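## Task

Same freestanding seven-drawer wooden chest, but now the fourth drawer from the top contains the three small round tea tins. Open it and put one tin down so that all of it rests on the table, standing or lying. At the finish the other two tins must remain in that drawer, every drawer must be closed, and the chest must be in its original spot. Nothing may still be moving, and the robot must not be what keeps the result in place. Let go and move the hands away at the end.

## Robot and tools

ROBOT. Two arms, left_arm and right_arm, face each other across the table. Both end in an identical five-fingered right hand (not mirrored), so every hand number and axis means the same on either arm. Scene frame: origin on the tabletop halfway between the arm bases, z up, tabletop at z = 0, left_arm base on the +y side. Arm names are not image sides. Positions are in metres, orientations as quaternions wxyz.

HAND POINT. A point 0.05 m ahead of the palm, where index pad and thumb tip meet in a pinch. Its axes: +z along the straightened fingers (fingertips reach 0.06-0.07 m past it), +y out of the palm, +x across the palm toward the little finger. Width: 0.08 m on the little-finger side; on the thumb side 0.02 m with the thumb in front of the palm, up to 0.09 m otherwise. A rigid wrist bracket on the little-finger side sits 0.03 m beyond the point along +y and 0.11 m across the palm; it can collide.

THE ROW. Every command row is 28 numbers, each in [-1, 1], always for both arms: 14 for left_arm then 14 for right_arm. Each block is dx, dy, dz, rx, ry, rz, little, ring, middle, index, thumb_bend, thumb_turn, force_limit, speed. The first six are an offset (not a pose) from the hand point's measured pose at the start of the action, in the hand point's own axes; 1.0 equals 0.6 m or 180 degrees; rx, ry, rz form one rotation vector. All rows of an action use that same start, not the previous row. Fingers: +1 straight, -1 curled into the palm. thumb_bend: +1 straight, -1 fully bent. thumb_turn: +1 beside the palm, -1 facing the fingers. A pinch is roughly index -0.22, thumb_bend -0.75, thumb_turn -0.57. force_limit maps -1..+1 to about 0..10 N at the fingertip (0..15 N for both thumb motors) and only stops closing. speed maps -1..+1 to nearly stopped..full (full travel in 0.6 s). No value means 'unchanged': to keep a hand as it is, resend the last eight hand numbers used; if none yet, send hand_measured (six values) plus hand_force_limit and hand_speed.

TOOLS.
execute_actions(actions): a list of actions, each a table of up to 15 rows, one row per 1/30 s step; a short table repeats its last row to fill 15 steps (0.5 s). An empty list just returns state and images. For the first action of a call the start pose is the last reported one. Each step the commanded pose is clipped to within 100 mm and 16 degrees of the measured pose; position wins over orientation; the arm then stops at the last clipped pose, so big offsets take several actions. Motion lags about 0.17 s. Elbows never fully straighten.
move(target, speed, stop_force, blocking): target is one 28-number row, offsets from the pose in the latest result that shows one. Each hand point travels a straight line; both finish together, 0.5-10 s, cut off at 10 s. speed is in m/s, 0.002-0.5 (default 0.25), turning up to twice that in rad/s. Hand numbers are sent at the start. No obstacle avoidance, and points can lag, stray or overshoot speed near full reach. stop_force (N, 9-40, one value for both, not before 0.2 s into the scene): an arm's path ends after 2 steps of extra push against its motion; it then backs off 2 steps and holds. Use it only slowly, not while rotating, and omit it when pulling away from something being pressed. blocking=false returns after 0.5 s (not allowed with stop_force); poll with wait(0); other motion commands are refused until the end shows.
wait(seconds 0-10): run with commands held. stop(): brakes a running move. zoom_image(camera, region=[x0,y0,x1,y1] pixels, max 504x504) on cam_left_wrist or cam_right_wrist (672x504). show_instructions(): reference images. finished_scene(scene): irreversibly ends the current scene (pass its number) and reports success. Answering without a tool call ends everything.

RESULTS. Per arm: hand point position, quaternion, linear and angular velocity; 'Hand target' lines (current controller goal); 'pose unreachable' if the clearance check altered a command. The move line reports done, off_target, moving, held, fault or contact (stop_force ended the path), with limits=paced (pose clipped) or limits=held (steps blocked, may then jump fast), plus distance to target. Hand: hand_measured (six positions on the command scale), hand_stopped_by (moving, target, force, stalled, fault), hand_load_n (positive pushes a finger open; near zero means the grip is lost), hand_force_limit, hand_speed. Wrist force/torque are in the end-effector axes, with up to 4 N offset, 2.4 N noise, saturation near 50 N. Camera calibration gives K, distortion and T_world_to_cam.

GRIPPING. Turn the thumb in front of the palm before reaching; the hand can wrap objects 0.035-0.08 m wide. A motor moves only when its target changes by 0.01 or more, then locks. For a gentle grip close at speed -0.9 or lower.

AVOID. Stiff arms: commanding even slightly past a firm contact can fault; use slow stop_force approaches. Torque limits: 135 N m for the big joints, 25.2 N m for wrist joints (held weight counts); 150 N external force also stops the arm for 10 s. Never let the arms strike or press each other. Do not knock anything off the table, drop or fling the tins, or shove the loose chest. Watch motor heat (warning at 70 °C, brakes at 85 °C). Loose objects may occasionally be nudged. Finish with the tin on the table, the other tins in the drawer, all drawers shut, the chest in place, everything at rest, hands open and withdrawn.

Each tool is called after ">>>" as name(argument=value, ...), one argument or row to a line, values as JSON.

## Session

>>> execute_actions(
  actions=[],
)

Scene clock: 0.00 s.
left_arm: end_effector_position=(+0.2883, +0.4419, +0.4766) hand_measured=(+1.000, +1.000, +1.000, +1.000, +1.000, +1.000) hand_load_n=(+0.0, +0.0, +0.0, +0.0, +0.0, +0.0) hand_stopped_by=(target, target, target, target, target, target) hand_force_limit=0.00 hand_speed=-0.80 end_effector_quat_wxyz=(+0.004, +0.384, +0.923, -0.011) end_effector_velocity=(+0.000, +0.000, +0.000) end_effector_angular_velocity=(-0.002, -0.002, +0.000) | right_arm: end_effector_position=(+0.2098, -0.3064, +0.4727) hand_measured=(+1.000, +1.000, +1.000, +1.000, +1.000, +1.000) hand_load_n=(+0.0, +0.0, +0.0, +0.0, +0.0, +0.0) hand_stopped_by=(target, target, target, target, target, target) hand_force_limit=0.00 hand_speed=-0.80 end_effector_quat_wxyz=(-0.006, -0.279, +0.960, +0.008) end_effector_velocity=(+0.000, -0.001, -0.000) end_effector_angular_velocity=(-0.003, -0.001, +0.000)
Joint positions: left_arm=[ 0.535 -1.751  1.362  1.94   1.582 -1.88 ] | right_arm=[-1.208 -1.707  1.35   1.941  1.556 -1.907]
Joint velocities: left_arm=[ 0.    -0.001 -0.    -0.001 -0.001 -0.   ] | right_arm=[ 0.    -0.     0.001 -0.001  0.003  0.   ]
Wrist force (N, on the end effector, along its own x y z axes, offset not removed): no reading
Wrist torque (N m, same axes, about the end effector's origin, offset not removed): no reading
Hand target (left_arm): +0.288, +0.442, +0.477; +0.004, +0.384, +0.923, -0.011
Hand target (right_arm): +0.210, -0.306, +0.473; -0.006, -0.279, +0.960, +0.008
camera_calibration (this result's frames):
cam_left_wrist: T_world_to_cam=[[0.749954, 0.661449, 0.0074182, -0.519291], [0.546189, -0.62552, 0.557138, -0.146577], [0.373159, -0.413776, -0.830387, 0.60053], [0, 0, 0, 1]] pos_world=[0.24541, 0.500282, 0.584188]
cam_right_wrist: T_world_to_cam=[[-0.410887, 0.911681, -0.0030664, 0.366361], [0.765678, 0.346906, 0.541659, -0.312519], [0.494884, 0.220212, -0.840593, 0.49057], [0, 0, 0, 1]] pos_world=[0.147046, -0.33362, 0.582772]

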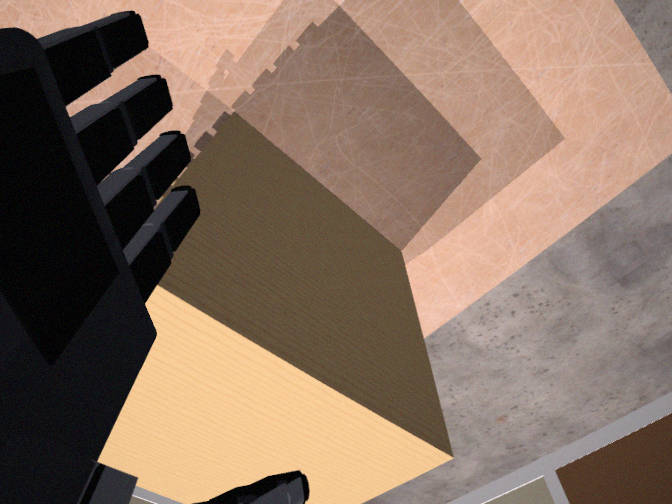

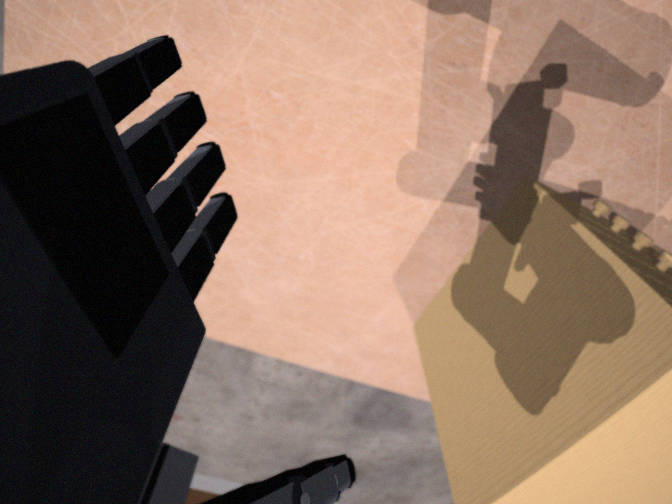

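>>> move(
  target=[0,0,0,0,0,0,1,1,1,1,1,1,0,0, 0.295,0.19,0.08,0,0,0.68,1,1,1,1,1,1,0,0],
  speed=0.4,
)

Scene clock: 3.80 s.
left_arm: end_effector_position=(+0.2883, +0.4419, +0.4766) hand_measured=(+1.000, +1.000, +1.000, +1.000, +1.000, +1.000) hand_load_n=(+0.0, +0.0, +0.0, +0.0, +0.0, +0.0) hand_stopped_by=(target, target, target, target, target, target) hand_force_limit=0.00 hand_speed=0.00 end_effector_quat_wxyz=(+0.004, +0.384, +0.923, -0.011) end_effector_velocity=(+0.000, +0.000, +0.000) end_effector_angular_velocity=(+0.001, -0.002, +0.000) | right_arm: end_effector_position=(-0.0016, -0.3051, +0.4289) hand_measured=(+1.000, +1.000, +1.000, +1.000, +1.000, +1.000) hand_load_n=(+0.0, +0.0, +0.0, +0.0, +0.0, +0.0) hand_stopped_by=(target, target, target, target, target, target) hand_force_limit=0.00 hand_speed=0.00 end_effector_quat_wxyz=(-0.012, +0.706, +0.708, -0.002) end_effector_velocity=(-0.000, +0.000, +0.000) end_effector_angular_velocity=(-0.002, -0.009, -0.014)
Joint positions: left_arm=[ 0.535 -1.751  1.362  1.94   1.582 -1.88 ] | right_arm=[ 0.02  -1.613  1.369  1.803  1.549  1.455]
Joint velocities: left_arm=[-0.     0.    -0.    -0.    -0.002 -0.   ] | right_arm=[ 0.009  0.005 -0.004 -0.001  0.009  0.023]
Wrist force (N, on the end effector, along its own x y z axes, offset not removed): left_arm=[0.2 0.0 1.2] | right_arm=[-0.6 -3.7 3.0]
Wrist torque (N m, same axes, about the end effector's origin, offset not removed): left_arm=[-0.25 -0.02 0.13] | right_arm=[-0.72 -0.02 0.06]
Hand target (left_arm): +0.288, +0.442, +0.477; +0.004, +0.384, +0.923, -0.011
Hand target (right_arm): -0.002, -0.305, +0.429; -0.012, +0.707, +0.707, -0.002
Off the commanded pose (left_arm): 0.000 m, 0 deg.
Off the commanded pose (right_arm): 0.001 m, 0 deg.
move: done
camera_calibration (this result's frames):
cam_left_wrist: T_world_to_cam=[[0.749954, 0.661448, 0.00741831, -0.519291], [0.546188, -0.62552, 0.557138, -0.146577], [0.373159, -0.413776, -0.830387, 0.60053], [0, 0, 0, 1]] pos_world=[0.24541, 0.500282, 0.584188]
cam_right_wrist: T_world_to_cam=[[0.989293, -0.139557, -0.0426988, -0.0232486], [-0.0946405, -0.836179, 0.540229, -0.489118], [-0.111096, -0.530404, -0.840434, 0.32796], [0, 0, 0, 1]] pos_world=[0.0131445, -0.238284, 0.538872]

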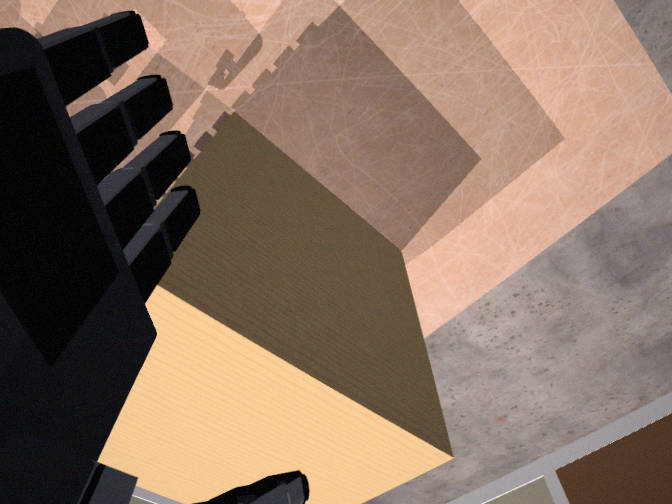

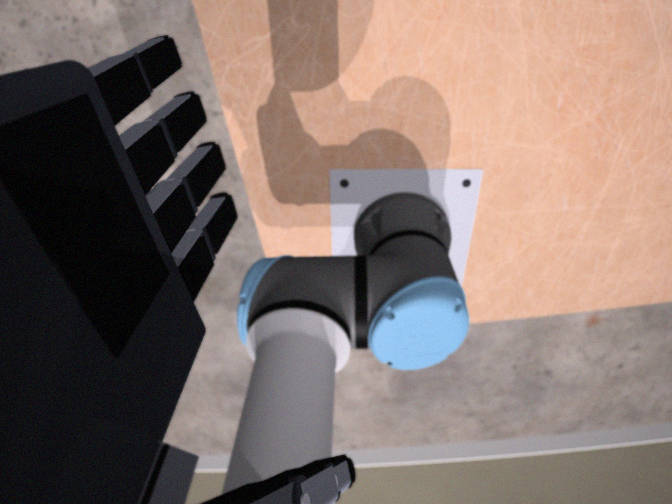

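>>> move(
  target=[0,0,0,0,0,0,1,1,1,1,1,1,0,0, 0.26,0,0.21,0,0.5,0,1,1,1,0.4,-0.3,-0.57,0,0],
  speed=0.3,
)

Scene clock: 7.23 s.
left_arm: end_effector_position=(+0.2883, +0.4419, +0.4766) hand_measured=(+1.000, +1.000, +1.000, +1.000, +1.000, +1.000) hand_load_n=(+0.0, +0.0, +0.0, +0.0, +0.0, +0.0) hand_stopped_by=(target, target, target, target, target, target) hand_force_limit=0.00 hand_speed=0.00 end_effector_quat_wxyz=(+0.004, +0.384, +0.923, -0.011) end_effector_velocity=(-0.000, +0.000, +0.000) end_effector_angular_velocity=(-0.001, -0.000, -0.000) | right_arm: end_effector_position=(-0.0049, -0.1478, +0.3055) hand_measured=(+1.000, +1.000, +1.000, +0.400, -0.300, -0.570) hand_load_n=(+0.0, +0.0, +0.0, +0.0, +0.0, +0.0) hand_stopped_by=(target, target, target, target, target, target) hand_force_limit=0.00 hand_speed=0.00 end_effector_quat_wxyz=(-0.510, +0.501, +0.493, +0.496) end_effector_velocity=(+0.000, +0.002, -0.000) end_effector_angular_velocity=(+0.016, -0.002, -0.007)
Joint positions: left_arm=[ 0.535 -1.751  1.362  1.94   1.582 -1.88 ] | right_arm=[-0.033 -2.204  2.386 -0.194  1.4    1.595]
Joint velocities: left_arm=[-0.    -0.001  0.    -0.     0.     0.   ] | right_arm=[ 0.014  0.009  0.009 -0.035  0.02   0.   ]
Wrist force (N, on the end effector, along its own x y z axes, offset not removed): left_arm=[-1.3 0.0 -1.1] | right_arm=[-0.1 -1.2 2.6]
Wrist torque (N m, same axes, about the end effector's origin, offset not removed): left_arm=[-0.15 0.28 0.03] | right_arm=[-0.34 -0.03 0.10]
Hand target (left_arm): +0.288, +0.442, +0.477; +0.004, +0.384, +0.923, -0.011
Hand target (right_arm): -0.005, -0.148, +0.305; +0.510, -0.501, -0.492, -0.497
Off the commanded pose (left_arm): 0.000 m, 0 deg.
Off the commanded pose (right_arm): 0.001 m, 0 deg.
move: done
camera_calibration (this result's frames):
cam_left_wrist: T_world_to_cam=[[0.749954, 0.661449, 0.00741806, -0.51929], [0.546189, -0.62552, 0.557138, -0.146577], [0.373158, -0.413776, -0.830387, 0.60053], [0, 0, 0, 1]] pos_world=[0.24541, 0.500282, 0.584188]
cam_right_wrist: T_world_to_cam=[[0.986072, 0.027664, -0.164005, 0.0584087], [-0.123275, -0.540387, -0.832337, 0.171687], [-0.111652, 0.840962, -0.52945, 0.415113], [0, 0, 0, 1]] pos_world=[0.00991764, -0.257933, 0.372262]

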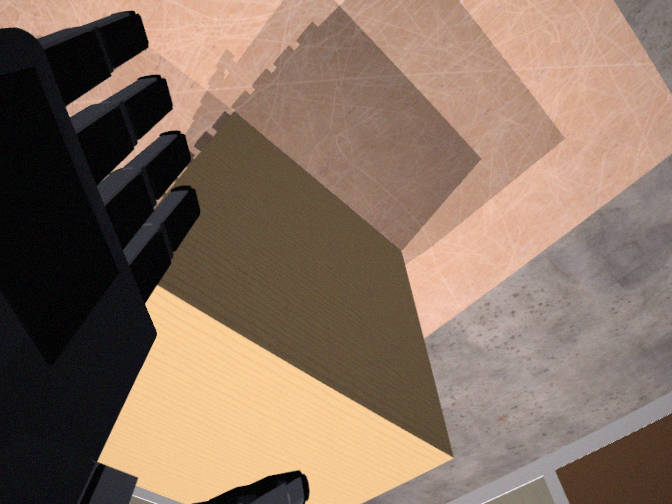

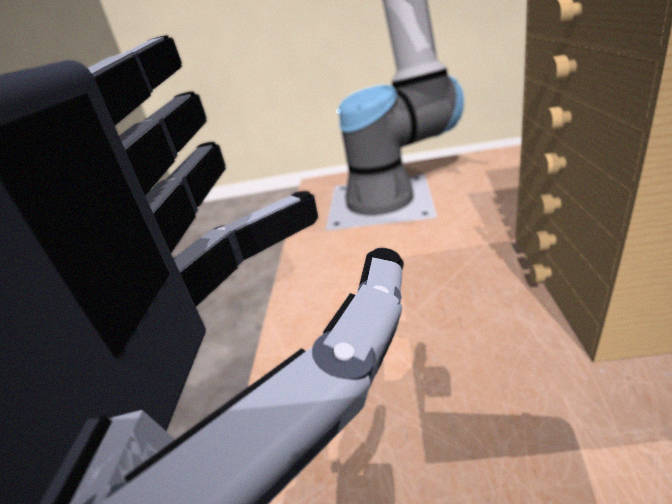

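>>> move(
  target=[0,0,0,0,0,0,1,1,1,1,1,1,0,0, -0.183,0.24,0.45,-0.17,0,0,1,1,1,0.35,-0.25,-0.57,0.9,0],
  speed=0.25,
)

Scene clock: 9.57 s.
left_arm: end_effector_position=(+0.2883, +0.4419, +0.4766) hand_measured=(+1.000, +1.000, +1.000, +1.000, +1.000, +1.000) hand_load_n=(+0.0, +0.0, +0.0, +0.0, +0.0, +0.0) hand_stopped_by=(target, target, target, target, target, target) hand_force_limit=0.00 hand_speed=0.00 end_effector_quat_wxyz=(+0.004, +0.384, +0.923, -0.011) end_effector_velocity=(+0.000, -0.000, -0.000) end_effector_angular_velocity=(+0.000, -0.000, +0.000) | right_arm: end_effector_position=(+0.1354, +0.1239, +0.1957) hand_measured=(+1.000, +1.000, +1.000, +0.350, -0.250, -0.570) hand_load_n=(+0.0, +0.0, +0.0, +0.0, +0.0, +0.0) hand_stopped_by=(target, target, target, target, target, target) hand_force_limit=0.90 hand_speed=0.00 end_effector_quat_wxyz=(-0.360, +0.617, +0.344, +0.609) end_effector_velocity=(+0.000, +0.003, -0.000) end_effector_angular_velocity=(-0.002, +0.000, -0.003)
Joint positions: left_arm=[ 0.535 -1.751  1.362  1.94   1.582 -1.88 ] | right_arm=[ 0.04  -1.179  1.798 -0.62   2.006  1.596]
Joint velocities: left_arm=[-0.     0.001  0.    -0.001 -0.    -0.   ] | right_arm=[ 0.001  0.007 -0.01   0.005  0.003  0.   ]
Wrist force (N, on the end effector, along its own x y z axes, offset not removed): left_arm=[0.0 0.4 -0.6] | right_arm=[1.4 -0.8 4.4]
Wrist torque (N m, same axes, about the end effector's origin, offset not removed): left_arm=[-0.15 0.16 0.20] | right_arm=[-0.37 -0.38 0.37]
Hand target (left_arm): +0.288, +0.442, +0.477; +0.004, +0.384, +0.923, -0.011
Hand target (right_arm): +0.136, +0.124, +0.196; -0.360, +0.618, +0.344, +0.609
Off the commanded pose (left_arm): 0.000 m, 0 deg.
Off the commanded pose (right_arm): 0.000 m, 0 deg.
move: done
camera_calibration (this result's frames):
cam_left_wrist: T_world_to_cam=[[0.749954, 0.661449, 0.0074181, -0.519291], [0.546189, -0.62552, 0.557138, -0.146577], [0.373159, -0.413776, -0.830387, 0.60053], [0, 0, 0, 1]] pos_world=[0.24541, 0.500282, 0.584188]
cam_right_wrist: T_world_to_cam=[[0.861592, -0.478986, -0.168022, -0.0250064], [-0.388683, -0.409656, -0.825292, 0.262787], [0.326472, 0.776373, -0.53913, 0.0946539], [0, 0, 0, 1]] pos_world=[0.0927842, 0.0221876, 0.263705]

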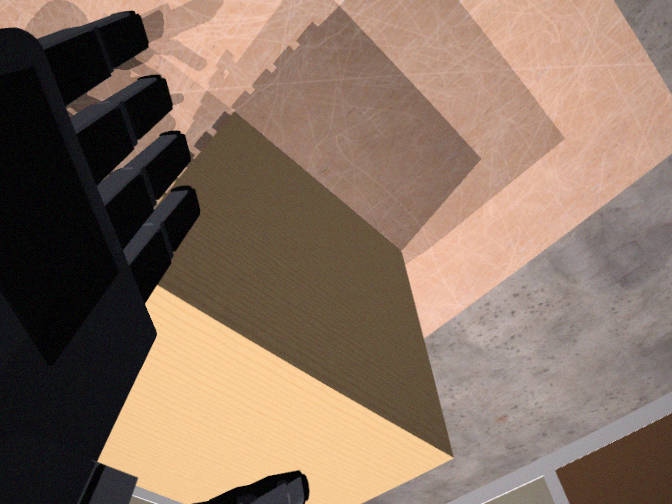

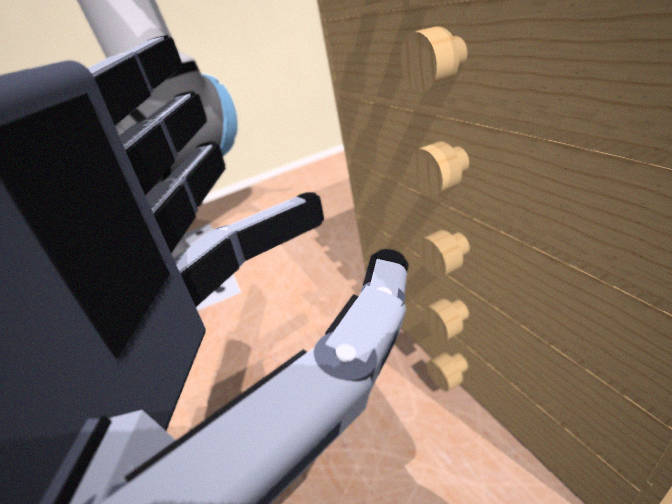

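>>> move(
  target=[0,0,0,0,0,0,1,1,1,1,1,1,0,0, -0.01,0.047,0.069,0,0,0,1,1,1,0.35,-0.25,-0.57,0.9,0],
  speed=0.06,
)

Scene clock: 11.07 s.
left_arm: end_effector_position=(+0.2883, +0.4419, +0.4766) hand_measured=(+1.000, +1.000, +1.000, +1.000, +1.000, +1.000) hand_load_n=(+0.0, +0.0, +0.0, +0.0, +0.0, +0.0) hand_stopped_by=(target, target, target, target, target, target) hand_force_limit=0.00 hand_speed=0.00 end_effector_quat_wxyz=(+0.004, +0.384, +0.923, -0.011) end_effector_velocity=(-0.000, +0.000, +0.000) end_effector_angular_velocity=(-0.001, +0.001, +0.000) | right_arm: end_effector_position=(+0.1803, +0.1454, +0.1891) hand_measured=(+1.000, +1.000, +1.000, +0.350, -0.250, -0.570) hand_load_n=(+0.0, +0.0, +0.0, +0.0, +0.0, +0.0) hand_stopped_by=(target, target, target, target, target, target) hand_force_limit=0.90 hand_speed=0.00 end_effector_quat_wxyz=(-0.360, +0.617, +0.344, +0.609) end_effector_velocity=(+0.002, +0.002, +0.000) end_effector_angular_velocity=(+0.001, -0.000, +0.001)
Joint positions: left_arm=[ 0.535 -1.751  1.362  1.94   1.582 -1.88 ] | right_arm=[-0.045 -1.138  1.757 -0.619  1.921  1.596]
Joint velocities: left_arm=[-0.    -0.    -0.     0.     0.001 -0.   ] | right_arm=[-0.003  0.002 -0.004  0.    -0.004 -0.   ]
Wrist force (N, on the end effector, along its own x y z axes, offset not removed): left_arm=[1.4 0.6 0.0] | right_arm=[0.8 -1.7 2.2]
Wrist torque (N m, same axes, about the end effector's origin, offset not removed): left_arm=[-0.15 -0.22 0.20] | right_arm=[-0.47 -0.14 0.19]
Hand target (left_arm): +0.288, +0.442, +0.477; +0.004, +0.384, +0.923, -0.011
Hand target (right_arm): +0.181, +0.146, +0.189; -0.360, +0.617, +0.344, +0.609
Off the commanded pose (left_arm): 0.000 m, 0 deg.
Off the commanded pose (right_arm): 0.000 m, 0 deg.
move: done
camera_calibration (this result's frames):
cam_left_wrist: T_world_to_cam=[[0.749954, 0.661449, 0.00741814, -0.519291], [0.546189, -0.62552, 0.557138, -0.146577], [0.373159, -0.413776, -0.830387, 0.60053], [0, 0, 0, 1]] pos_world=[0.24541, 0.500282, 0.584188]
cam_right_wrist: T_world_to_cam=[[0.861632, -0.479004, -0.167769, -0.0545599], [-0.388461, -0.409675, -0.825388, 0.283533], [0.326633, 0.776352, -0.539063, 0.0597218], [0, 0, 0, 1]] pos_world=[0.137645, 0.0436568, 0.257065]

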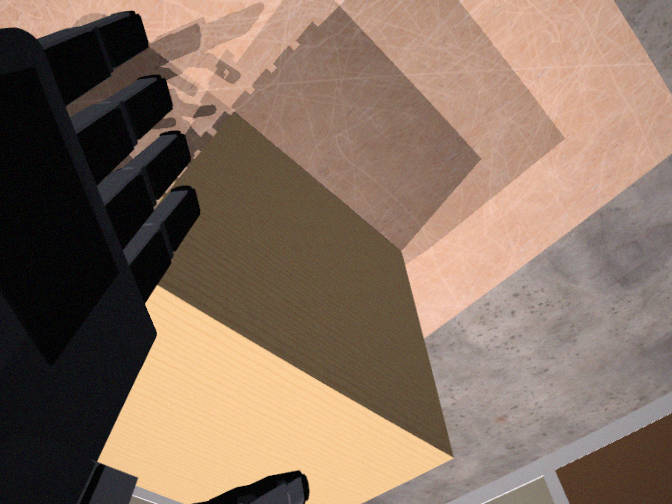

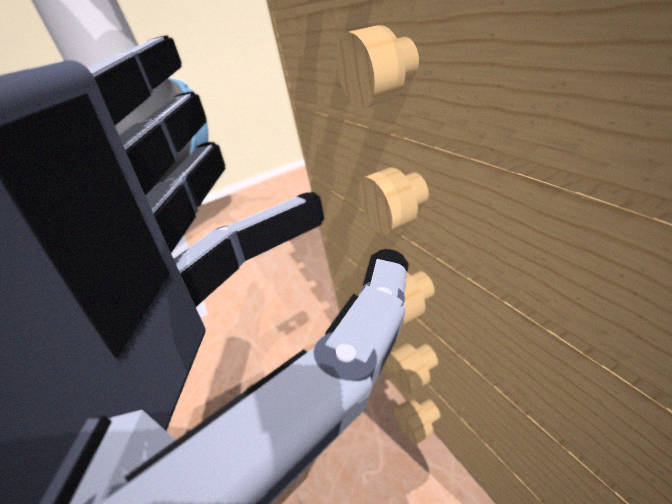

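>>> move(
  target=[0,0,0,0,0,0,1,1,1,1,1,1,0,0, -0.007,0.046,0.04,0,0,0,1,1,1,0.35,-0.25,-0.57,0.9,0],
  speed=0.025,
  stop_force=10,
)

Scene clock: 13.20 s.
left_arm: end_effector_position=(+0.2883, +0.4419, +0.4766) hand_measured=(+1.000, +1.000, +1.000, +1.000, +1.000, +1.000) hand_load_n=(+0.0, +0.0, +0.0, +0.0, +0.0, +0.0) hand_stopped_by=(target, target, target, target, target, target) hand_force_limit=0.00 hand_speed=0.00 end_effector_quat_wxyz=(+0.004, +0.384, +0.923, -0.011) end_effector_velocity=(-0.000, +0.000, +0.000) end_effector_angular_velocity=(+0.000, +0.000, +0.000) | right_arm: end_effector_position=(+0.2159, +0.1522, +0.1843) hand_measured=(+1.000, +1.000, +1.000, +0.350, -0.250, -0.570) hand_load_n=(+0.0, +0.0, +0.0, +0.0, +0.0, +0.0) hand_stopped_by=(target, target, target, target, target, target) hand_force_limit=0.90 hand_speed=0.00 end_effector_quat_wxyz=(-0.360, +0.617, +0.344, +0.609) end_effector_velocity=(+0.002, -0.000, -0.001) end_effector_angular_velocity=(-0.002, +0.001, -0.000)
Joint positions: left_arm=[ 0.535 -1.751  1.362  1.94   1.582 -1.88 ] | right_arm=[-0.111 -1.121  1.745 -0.625  1.855  1.596]
Joint velocities: left_arm=[-0.    -0.001 -0.     0.001  0.    -0.   ] | right_arm=[-0.004  0.001  0.     0.    -0.003  0.   ]
Wrist force (N, on the end effector, along its own x y z axes, offset not removed): left_arm=[1.1 0.3 -1.2] | right_arm=[-0.2 -2.2 0.9]
Wrist torque (N m, same axes, about the end effector's origin, offset not removed): left_arm=[-0.03 -0.01 0.24] | right_arm=[-0.39 0.03 0.17]
Hand target (left_arm): +0.288, +0.442, +0.477; +0.004, +0.384, +0.923, -0.011
Hand target (right_arm): +0.216, +0.152, +0.184; -0.360, +0.617, +0.344, +0.609
Off the commanded pose (left_arm): 0.000 m, 0 deg.
Off the commanded pose (right_arm): 0.000 m, 0 deg.
move: done
camera_calibration (this result's frames):
cam_left_wrist: T_world_to_cam=[[0.749954, 0.661449, 0.0074183, -0.519291], [0.546189, -0.62552, 0.557138, -0.146577], [0.373159, -0.413776, -0.830387, 0.60053], [0, 0, 0, 1]] pos_world=[0.24541, 0.500282, 0.584188]
cam_right_wrist: T_world_to_cam=[[0.861667, -0.479011, -0.167565, -0.0828231], [-0.388289, -0.409717, -0.825448, 0.296156], [0.326744, 0.776325, -0.539035, 0.0401958], [0, 0, 0, 1]] pos_world=[0.173226, 0.050462, 0.25225]

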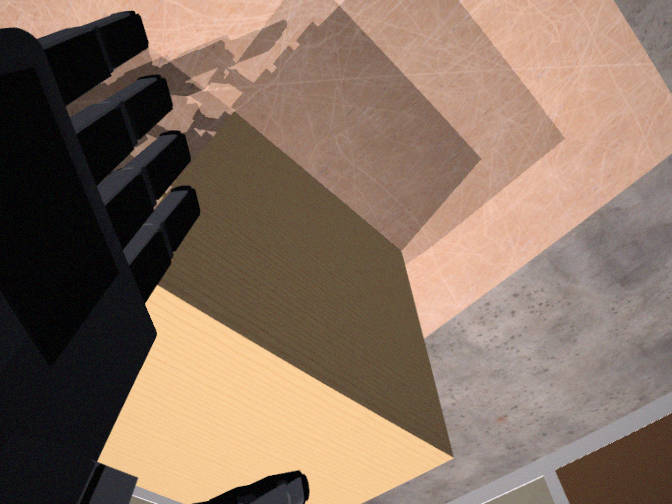

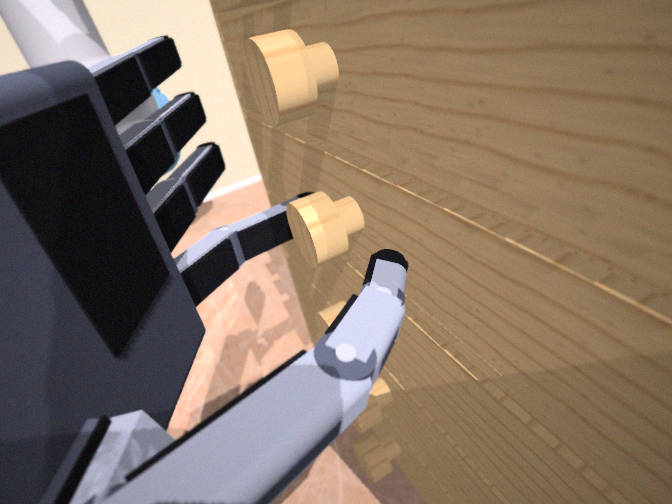

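>>> execute_actions(
  actions=[
    [[0,0,0,0,0,0,1,1,1,1,1,1,0,0, 0,0,0,0,0,0,1,1,1,-0.5,-1,-0.57,0.9,-0.7]],
    [[0,0,0,0,0,0,1,1,1,1,1,1,0,0, 0,0,0,0,0,0,1,1,1,-0.5,-1,-0.57,0.9,-0.7]],
    [[0,0,0,0,0,0,1,1,1,1,1,1,0,0, 0,0,0,0,0,0,1,1,1,-0.5,-1,-0.57,0.9,-0.7]],
    [[0,0,0,0,0,0,1,1,1,1,1,1,0,0, 0,0,0,0,0,0,1,1,1,-0.5,-1,-0.57,0.9,-0.7]],
  ],
)

>>> move(
  target=[0,0,0,0,0,0,1,1,1,1,1,1,0,0, 0,-0.084,-0.055,0,0,0,1,1,1,-0.5,-1,-0.57,0.9,-0.7],
  speed=0.03,
)

Scene clock: 15.37 s.
left_arm: end_effector_position=(+0.2883, +0.4419, +0.4766) hand_measured=(+1.000, +1.000, +1.000, +1.000, +1.000, +1.000) hand_load_n=(+0.0, +0.0, +0.0, +0.0, +0.0, +0.0) hand_stopped_by=(target, target, target, target, target, target) hand_force_limit=0.00 hand_speed=0.00 end_effector_quat_wxyz=(+0.004, +0.384, +0.923, -0.011) end_effector_velocity=(+0.000, +0.000, +0.000) end_effector_angular_velocity=(-0.001, -0.002, +0.000) | right_arm: end_effector_position=(+0.2158, +0.1522, +0.1842) hand_measured=(+1.000, +1.000, +1.000, +0.172, -0.842, -0.570) hand_load_n=(+0.0, +0.0, +0.0, +8.0, +6.0, +1.0) hand_stopped_by=(target, target, target, force, moving, target) hand_force_limit=0.90 hand_speed=-0.70 end_effector_quat_wxyz=(-0.360, +0.617, +0.344, +0.609) end_effector_velocity=(+0.000, -0.000, -0.000) end_effector_angular_velocity=(+0.000, +0.000, -0.000)
Joint positions: left_arm=[ 0.535 -1.751  1.362  1.94   1.582 -1.88 ] | right_arm=[-0.111 -1.121  1.745 -0.625  1.855  1.596]
Joint velocities: left_arm=[-0.    -0.001 -0.    -0.001 -0.002 -0.   ] | right_arm=[-0. -0.  0. -0. -0.  0.]
Wrist force (N, on the end effector, along its own x y z axes, offset not removed): left_arm=[-1.8 -0.3 -0.8] | right_arm=[-1.8 -7.3 3.1]
Wrist torque (N m, same axes, about the end effector's origin, offset not removed): left_arm=[-0.25 0.31 0.03] | right_arm=[-0.32 -0.07 0.09]
Hand target (left_arm): +0.288, +0.442, +0.477; +0.004, +0.384, +0.923, -0.011
Hand target (right_arm): +0.216, +0.152, +0.184; -0.360, +0.617, +0.344, +0.609
Off the commanded pose (left_arm): 0.000 m, 0 deg.
Off the commanded pose (right_arm): 0.000 m, 0 deg.
camera_calibration (this result's frames):
cam_left_wrist: T_world_to_cam=[[0.749954, 0.661449, 0.00741815, -0.519291], [0.546189, -0.62552, 0.557138, -0.146577], [0.373159, -0.413776, -0.830387, 0.60053], [0, 0, 0, 1]] pos_world=[0.24541, 0.500282, 0.584188]
cam_right_wrist: T_world_to_cam=[[0.861726, -0.478913, -0.167545, -0.0827796], [-0.388251, -0.409829, -0.82541, 0.296079], [0.326635, 0.776326, -0.539099, 0.0401918], [0, 0, 0, 1]] pos_world=[0.173158, 0.0504955, 0.252184]

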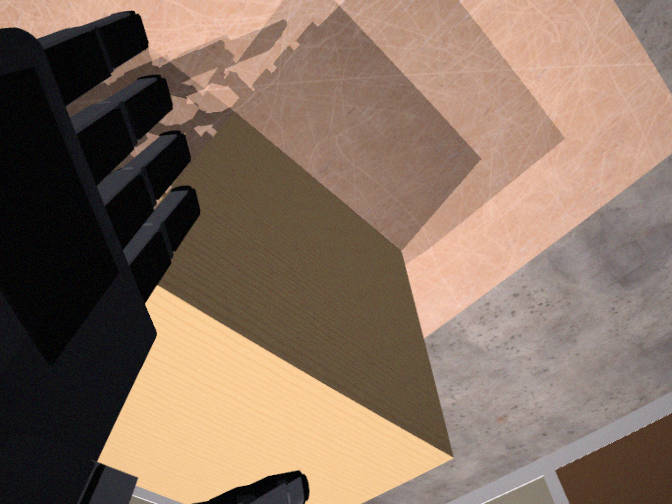

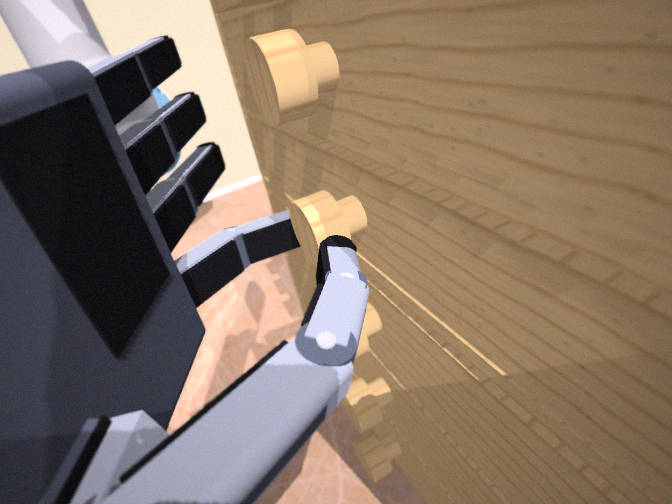

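Scene clock: 17.73 s.
left_arm: end_effector_position=(+0.2883, +0.4419, +0.4766) hand_measured=(+1.000, +1.000, +1.000, +1.000, +1.000, +1.000) hand_load_n=(+0.0, +0.0, +0.0, +0.0, +0.0, +0.0) hand_stopped_by=(target, target, target, target, target, target) hand_force_limit=0.00 hand_speed=0.00 end_effector_quat_wxyz=(+0.004, +0.384, +0.923, -0.011) end_effector_velocity=(+0.000, -0.000, -0.000) end_effector_angular_velocity=(+0.002, -0.000, +0.000) | right_arm: end_effector_position=(+0.1560, +0.1492, +0.1854) hand_measured=(+1.000, +1.000, +1.000, +0.174, -0.930, -0.570) hand_load_n=(+0.0, +0.0, +0.0, +16.0, +9.0, +1.0) hand_stopped_by=(target, target, target, force, force, target) hand_force_limit=0.90 hand_speed=-0.70 end_effector_quat_wxyz=(-0.360, +0.617, +0.344, +0.609) end_effector_velocity=(-0.003, -0.000, -0.001) end_effector_angular_velocity=(-0.002, +0.000, +0.001)
Joint positions: left_arm=[ 0.535 -1.751  1.362  1.94   1.582 -1.88 ] | right_arm=[ 0.004 -1.12   1.74  -0.62   1.97   1.596]
Joint velocities: left_arm=[-0.     0.001  0.    -0.    -0.001 -0.   ] | right_arm=[0.005 0.    0.    0.002 0.005 0.   ]
Wrist force (N, on the end effector, along its own x y z axes, offset not removed): left_arm=[0.8 0.8 -0.7] | right_arm=[-1.2 -0.2 16.7]
Wrist torque (N m, same axes, about the end effector's origin, offset not removed): left_arm=[-0.08 -0.12 0.14] | right_arm=[-0.68 -0.07 0.11]
Hand target (left_arm): +0.288, +0.442, +0.477; +0.004, +0.384, +0.923, -0.011
Hand target (right_arm): +0.156, +0.149, +0.185; -0.360, +0.617, +0.344, +0.609
Off the commanded pose (left_arm): 0.000 m, 0 deg.
Off the commanded pose (right_arm): 0.000 m, 0 deg.
move: done
camera_calibration (this result's frames):
cam_left_wrist: T_world_to_cam=[[0.749954, 0.661449, 0.00741823, -0.519291], [0.546189, -0.62552, 0.557138, -0.146577], [0.373158, -0.413776, -0.830387, 0.60053], [0, 0, 0, 1]] pos_world=[0.24541, 0.500282, 0.584188]
cam_right_wrist: T_world_to_cam=[[0.861666, -0.478896, -0.167898, -0.0324171], [-0.388547, -0.409758, -0.825306, 0.272566], [0.326438, 0.776374, -0.539148, 0.0627944], [0, 0, 0, 1]] pos_world=[0.113339, 0.0474098, 0.253363]

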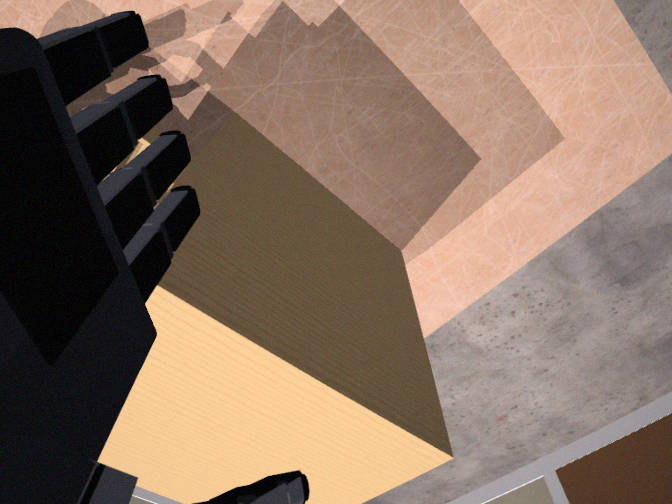

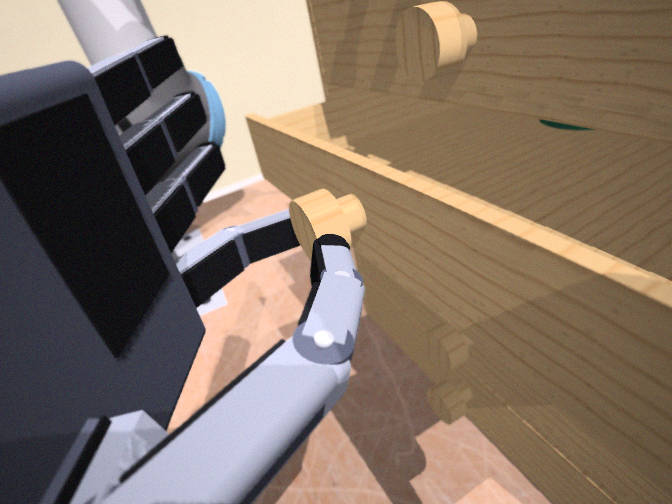

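>>> move(
  target=[0,0,0,0,0,0,1,1,1,1,1,1,0,0, 0,-0.132,-0.072,0.05,0,0,1,1,1,-0.5,-1,-0.57,0.9,-0.7],
  speed=0.03,
)

Scene clock: 21.20 s.
left_arm: end_effector_position=(+0.2883, +0.4419, +0.4766) hand_measured=(+1.000, +1.000, +1.000, +1.000, +1.000, +1.000) hand_load_n=(+0.0, +0.0, +0.0, +0.0, +0.0, +0.0) hand_stopped_by=(target, target, target, target, target, target) hand_force_limit=0.00 hand_speed=0.00 end_effector_quat_wxyz=(+0.004, +0.384, +0.923, -0.011) end_effector_velocity=(+0.000, -0.000, -0.000) end_effector_angular_velocity=(+0.000, -0.000, -0.000) | right_arm: end_effector_position=(+0.0661, +0.1517, +0.1873) hand_measured=(+1.000, +1.000, +1.000, +0.174, -0.936, -0.570) hand_load_n=(+0.0, +0.0, +0.0, +11.5, +1.5, +0.5) hand_stopped_by=(target, target, target, force, force, target) hand_force_limit=0.90 hand_speed=-0.70 end_effector_quat_wxyz=(-0.407, +0.588, +0.391, +0.580) end_effector_velocity=(-0.003, +0.000, +0.000) end_effector_angular_velocity=(+0.000, +0.000, +0.006)
Joint positions: left_arm=[ 0.535 -1.751  1.362  1.94   1.582 -1.88 ] | right_arm=[ 0.119 -1.145  1.776 -0.635  1.928  1.595]
Joint velocities: left_arm=[ 0.  0.  0. -0. -0.  0.] | right_arm=[ 0.003 -0.     0.    -0.    -0.002  0.   ]
Wrist force (N, on the end effector, along its own x y z axes, offset not removed): left_arm=[-0.6 -1.9 -1.5] | right_arm=[-1.9 -1.9 1.9]
Wrist torque (N m, same axes, about the end effector's origin, offset not removed): left_arm=[-0.30 0.23 -0.04] | right_arm=[-0.75 0.12 0.00]
Hand target (left_arm): +0.288, +0.442, +0.477; +0.004, +0.384, +0.923, -0.011
Hand target (right_arm): +0.066, +0.152, +0.187; -0.407, +0.587, +0.391, +0.580
Off the commanded pose (left_arm): 0.000 m, 0 deg.
Off the commanded pose (right_arm): 0.000 m, 0 deg.
move: done
camera_calibration (this result's frames):
cam_left_wrist: T_world_to_cam=[[0.749954, 0.661449, 0.00741847, -0.519291], [0.546189, -0.62552, 0.557138, -0.146577], [0.373159, -0.413776, -0.830387, 0.60053], [0, 0, 0, 1]] pos_world=[0.24541, 0.500282, 0.584188]
cam_right_wrist: T_world_to_cam=[[0.926001, -0.338181, -0.167796, 0.0209678], [-0.318828, -0.462529, -0.827295, 0.244041], [0.202165, 0.819574, -0.536123, 0.0922431], [0, 0, 0, 1]] pos_world=[0.0397424, 0.0443668, 0.254866]

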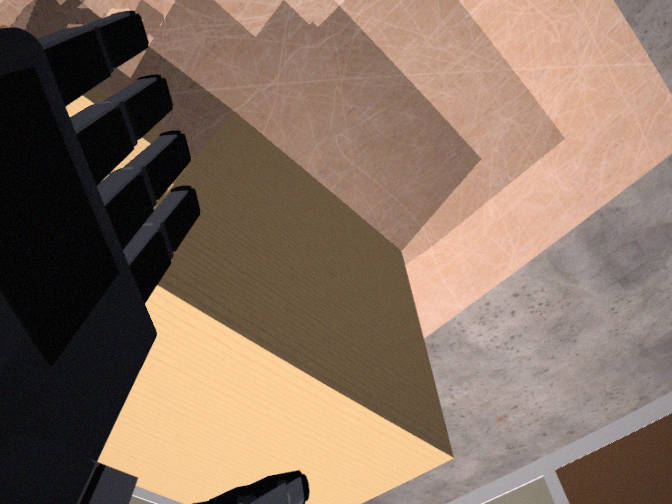

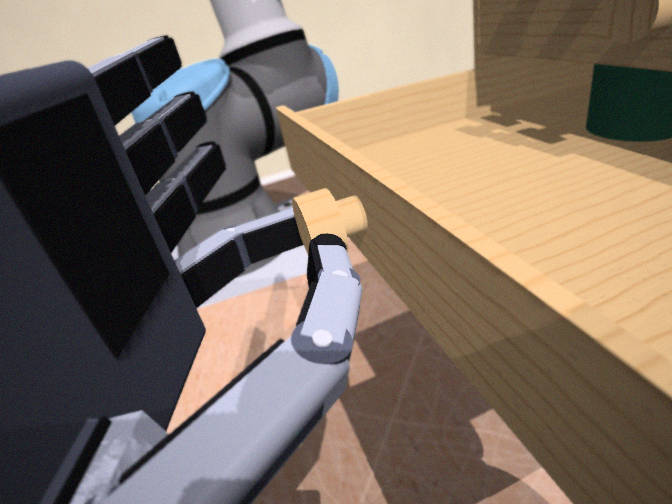

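>>> move(
  target=[-0.004,0,0,0,0,0,1,1,1,1,1,1,0,0, -0.004,-0.125,-0.045,0.04,0,0,1,1,1,-0.5,-1,-0.57,0.9,-0.7],
  speed=0.03,
)

Scene clock: 24.33 s.
left_arm: end_effector_position=(+0.2900, +0.4402, +0.4766) hand_measured=(+1.000, +1.000, +1.000, +1.000, +1.000, +1.000) hand_load_n=(+0.0, +0.0, +0.0, +0.0, +0.0, +0.0) hand_stopped_by=(target, target, target, target, target, target) hand_force_limit=0.00 hand_speed=0.00 end_effector_quat_wxyz=(+0.004, +0.384, +0.923, -0.011) end_effector_velocity=(+0.000, -0.000, -0.000) end_effector_angular_velocity=(-0.000, -0.000, +0.000) | right_arm: end_effector_position=(-0.0134, +0.1538, +0.1866) hand_measured=(+1.000, +1.000, +1.000, +0.174, -0.936, -0.570) hand_load_n=(+0.0, +0.0, +0.0, +9.0, +1.0, +0.0) hand_stopped_by=(target, target, target, force, force, target) hand_force_limit=0.90 hand_speed=-0.70 end_effector_quat_wxyz=(-0.443, +0.561, +0.426, +0.554) end_effector_velocity=(-0.003, +0.000, +0.000) end_effector_angular_velocity=(+0.000, +0.000, +0.005)
Joint positions: left_arm=[ 0.539 -1.745  1.357  1.938  1.582 -1.877] | right_arm=[ 0.225 -1.141  1.774 -0.64   1.909  1.593]
Joint velocities: left_arm=[ 0.     0.001 -0.    -0.001 -0.     0.   ] | right_arm=[ 0.003  0.    -0.001 -0.    -0.002  0.   ]
Wrist force (N, on the end effector, along its own x y z axes, offset not removed): left_arm=[0.7 -1.1 0.2] | right_arm=[-2.1 -1.1 2.6]
Wrist torque (N m, same axes, about the end effector's origin, offset not removed): left_arm=[-0.39 -0.10 0.18] | right_arm=[-0.59 -0.01 0.04]
Hand target (left_arm): +0.290, +0.440, +0.477; +0.004, +0.384, +0.923, -0.011
Hand target (right_arm): -0.014, +0.154, +0.187; -0.443, +0.561, +0.426, +0.554
Off the commanded pose (left_arm): 0.000 m, 0 deg.
Off the commanded pose (right_arm): 0.000 m, 0 deg.
move: done
camera_calibration (this result's frames):
cam_left_wrist: T_world_to_cam=[[0.749954, 0.661449, 0.00743029, -0.519435], [0.546184, -0.625524, 0.557138, -0.148574], [0.373166, -0.41377, -0.830386, 0.599224], [0, 0, 0, 1]] pos_world=[0.24709, 0.498583, 0.584223]
cam_right_wrist: T_world_to_cam=[[0.961148, -0.219508, -0.167364, 0.0772466], [-0.257723, -0.496475, -0.82891, 0.225438], [0.0988608, 0.839839, -0.533758, 0.101278], [0, 0, 0, 1]] pos_world=[-0.0261572, 0.0438235, 0.253854]

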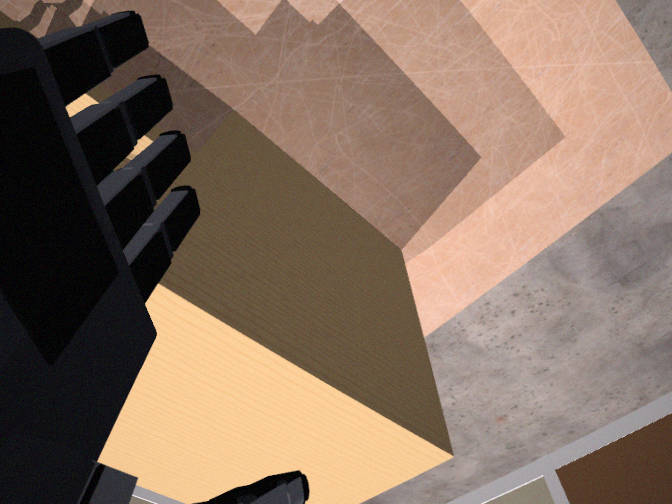

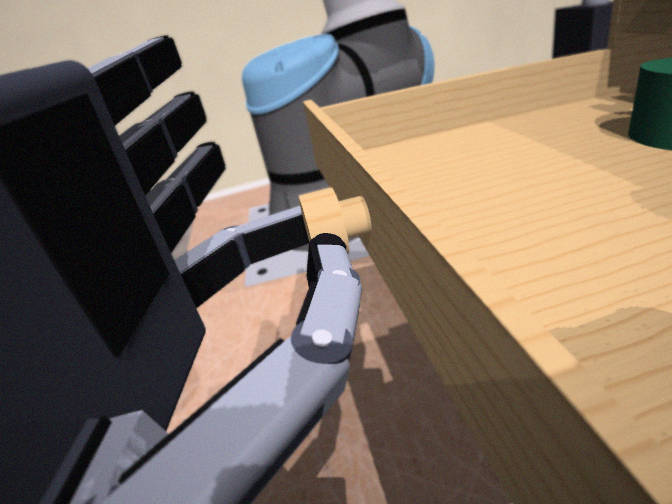

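>>> move(
  target=[0,0,0,0,0,0,0.3,0.5,0.6,0.6,0.3,-1,0.5,0, 0,0,0,0,0,0,1,1,1,0.5,-0.2,-0.57,0.9,0],
)

>>> move(
  target=[-0.095,-0.54,0.128,0.236,-0.098,-0.237,0.3,0.5,0.6,0.6,0.3,-1,0.5,0, 0,-0.07,-0.02,0,0,0,1,1,1,0.5,-0.2,-0.57,0.9,0],
  speed=0.25,
)

Scene clock: 26.27 s.
left_arm: end_effector_position=(+0.2900, +0.4401, +0.4766) hand_measured=(+0.300, +0.500, +0.600, +0.600, +0.300, -1.000) hand_load_n=(+0.0, +0.0, +0.0, +0.0, +0.0, +0.0) hand_stopped_by=(target, target, target, target, target, target) hand_force_limit=0.50 hand_speed=0.00 end_effector_quat_wxyz=(+0.004, +0.384, +0.923, -0.011) end_effector_velocity=(-0.000, +0.000, -0.000) end_effector_angular_velocity=(+0.001, +0.001, -0.000) | right_arm: end_effector_position=(-0.0134, +0.1538, +0.1866) hand_measured=(+1.000, +1.000, +1.000, +0.500, -0.214, -0.570) hand_load_n=(+0.0, +0.0, +0.0, +0.0, -8.5, -2.0) hand_stopped_by=(target, target, target, target, stalled, target) hand_force_limit=0.90 hand_speed=0.00 end_effector_quat_wxyz=(-0.443, +0.561, +0.426, +0.554) end_effector_velocity=(+0.000, +0.000, -0.000) end_effector_angular_velocity=(-0.000, +0.000, -0.000)
Joint positions: left_arm=[ 0.539 -1.745  1.357  1.938  1.582 -1.877] | right_arm=[ 0.225 -1.141  1.774 -0.641  1.909  1.593]
Joint velocities: left_arm=[0.    0.    0.    0.001 0.    0.   ] | right_arm=[-0.    -0.    -0.     0.001 -0.     0.   ]
Wrist force (N, on the end effector, along its own x y z axes, offset not removed): left_arm=[0.2 -1.1 -0.7] | right_arm=[2.8 -12.5 -0.6]
Wrist torque (N m, same axes, about the end effector's origin, offset not removed): left_arm=[-0.28 0.13 0.11] | right_arm=[-0.61 -0.05 0.06]
Hand target (left_arm): +0.290, +0.440, +0.477; +0.004, +0.384, +0.923, -0.011
Hand target (right_arm): -0.013, +0.154, +0.187; -0.443, +0.561, +0.426, +0.554
Off the commanded pose (left_arm): 0.000 m, 0 deg.
Off the commanded pose (right_arm): 0.000 m, 0 deg.
move: done
camera_calibration (this result's frames):
cam_left_wrist: T_world_to_cam=[[0.749955, 0.661447, 0.00742427, -0.519431], [0.546184, -0.625523, 0.557139, -0.148583], [0.373162, -0.413775, -0.830386, 0.599222], [0, 0, 0, 1]] pos_world=[0.247096, 0.498577, 0.584223]
cam_right_wrist: T_world_to_cam=[[0.961149, -0.2195, -0.16737, 0.0772498], [-0.257719, -0.496438, -0.828933, 0.225445], [0.0988625, 0.839862, -0.53372, 0.101264], [0, 0, 0, 1]] pos_world=[-0.0261583, 0.0438278, 0.253854]

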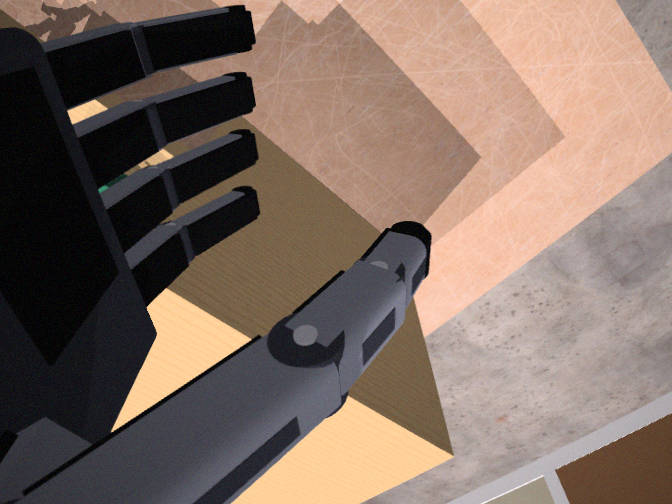

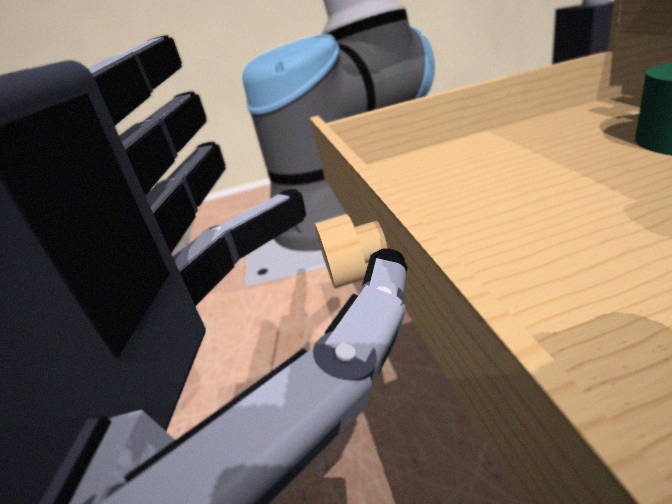

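Scene clock: 29.07 s.
left_arm: end_effector_position=(+0.0998, +0.1701, +0.4065) hand_measured=(+0.300, +0.500, +0.600, +0.600, +0.300, -1.000) hand_load_n=(+0.0, +0.0, +0.0, +0.0, +0.0, +0.0) hand_stopped_by=(target, target, target, target, target, target) hand_force_limit=0.50 hand_speed=0.00 end_effector_quat_wxyz=(+0.003, -0.001, -0.920, +0.392) end_effector_velocity=(-0.001, -0.002, -0.001) end_effector_angular_velocity=(-0.008, -0.006, +0.012) | right_arm: end_effector_position=(-0.0570, +0.1524, +0.1874) hand_measured=(+1.000, +1.000, +1.000, +0.500, -0.210, -0.570) hand_load_n=(+0.0, +0.0, +0.0, +0.0, +0.0, +0.0) hand_stopped_by=(target, target, target, target, stalled, target) hand_force_limit=0.90 hand_speed=0.00 end_effector_quat_wxyz=(-0.443, +0.561, +0.426, +0.554) end_effector_velocity=(-0.000, -0.000, -0.000) end_effector_angular_velocity=(-0.001, -0.000, -0.000)
Joint positions: left_arm=[-0.336 -1.844  1.531  1.117  1.293 -3.426] | right_arm=[ 0.312 -1.111  1.724 -0.621  1.996  1.593]
Joint velocities: left_arm=[-0.018 -0.002  0.006 -0.005 -0.027 -0.017] | right_arm=[ 0.001  0.     0.001 -0.     0.001 -0.   ]
Wrist force (N, on the end effector, along its own x y z axes, offset not removed): left_arm=[0.7 0.2 -0.5] | right_arm=[0.5 -2.1 1.8]
Wrist torque (N m, same axes, about the end effector's origin, offset not removed): left_arm=[-0.10 -0.07 0.07] | right_arm=[-0.44 -0.10 0.11]
Hand target (left_arm): +0.100, +0.170, +0.406; -0.002, +0.001, +0.920, -0.393
Hand target (right_arm): -0.057, +0.152, +0.187; -0.443, +0.561, +0.426, +0.554
Off the commanded pose (left_arm): 0.000 m, 0 deg.
Off the commanded pose (right_arm): 0.000 m, 0 deg.
move: done
camera_calibration (this result's frames):
cam_left_wrist: T_world_to_cam=[[0.0588331, 0.707639, -0.70412, 0.152701], [0.840872, 0.345022, 0.417006, -0.312079], [0.538026, -0.616609, -0.574736, 0.414349], [0, 0, 0, 1]] pos_world=[0.0305037, 0.255108, 0.4758]
cam_right_wrist: T_world_to_cam=[[0.961104, -0.219502, -0.167625, 0.119076], [-0.257944, -0.496468, -0.828845, 0.214215], [0.0987132, 0.839844, -0.533777, 0.107223], [0, 0, 0, 1]] pos_world=[-0.0697728, 0.0424377, 0.254744]

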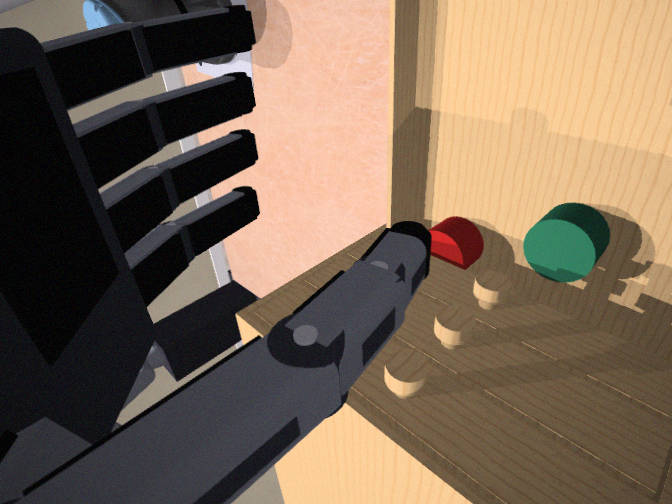

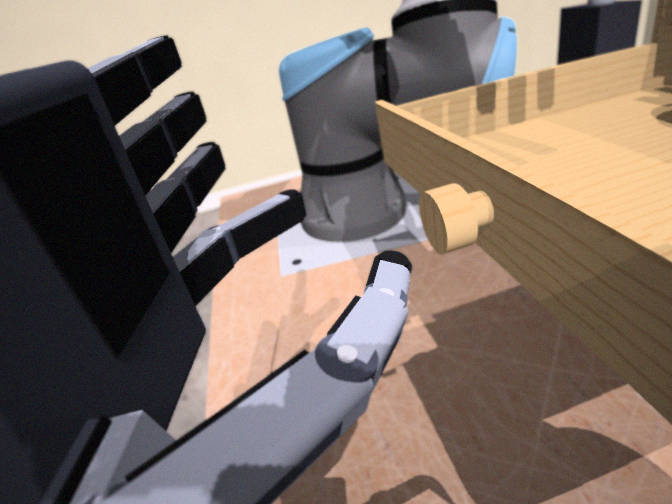

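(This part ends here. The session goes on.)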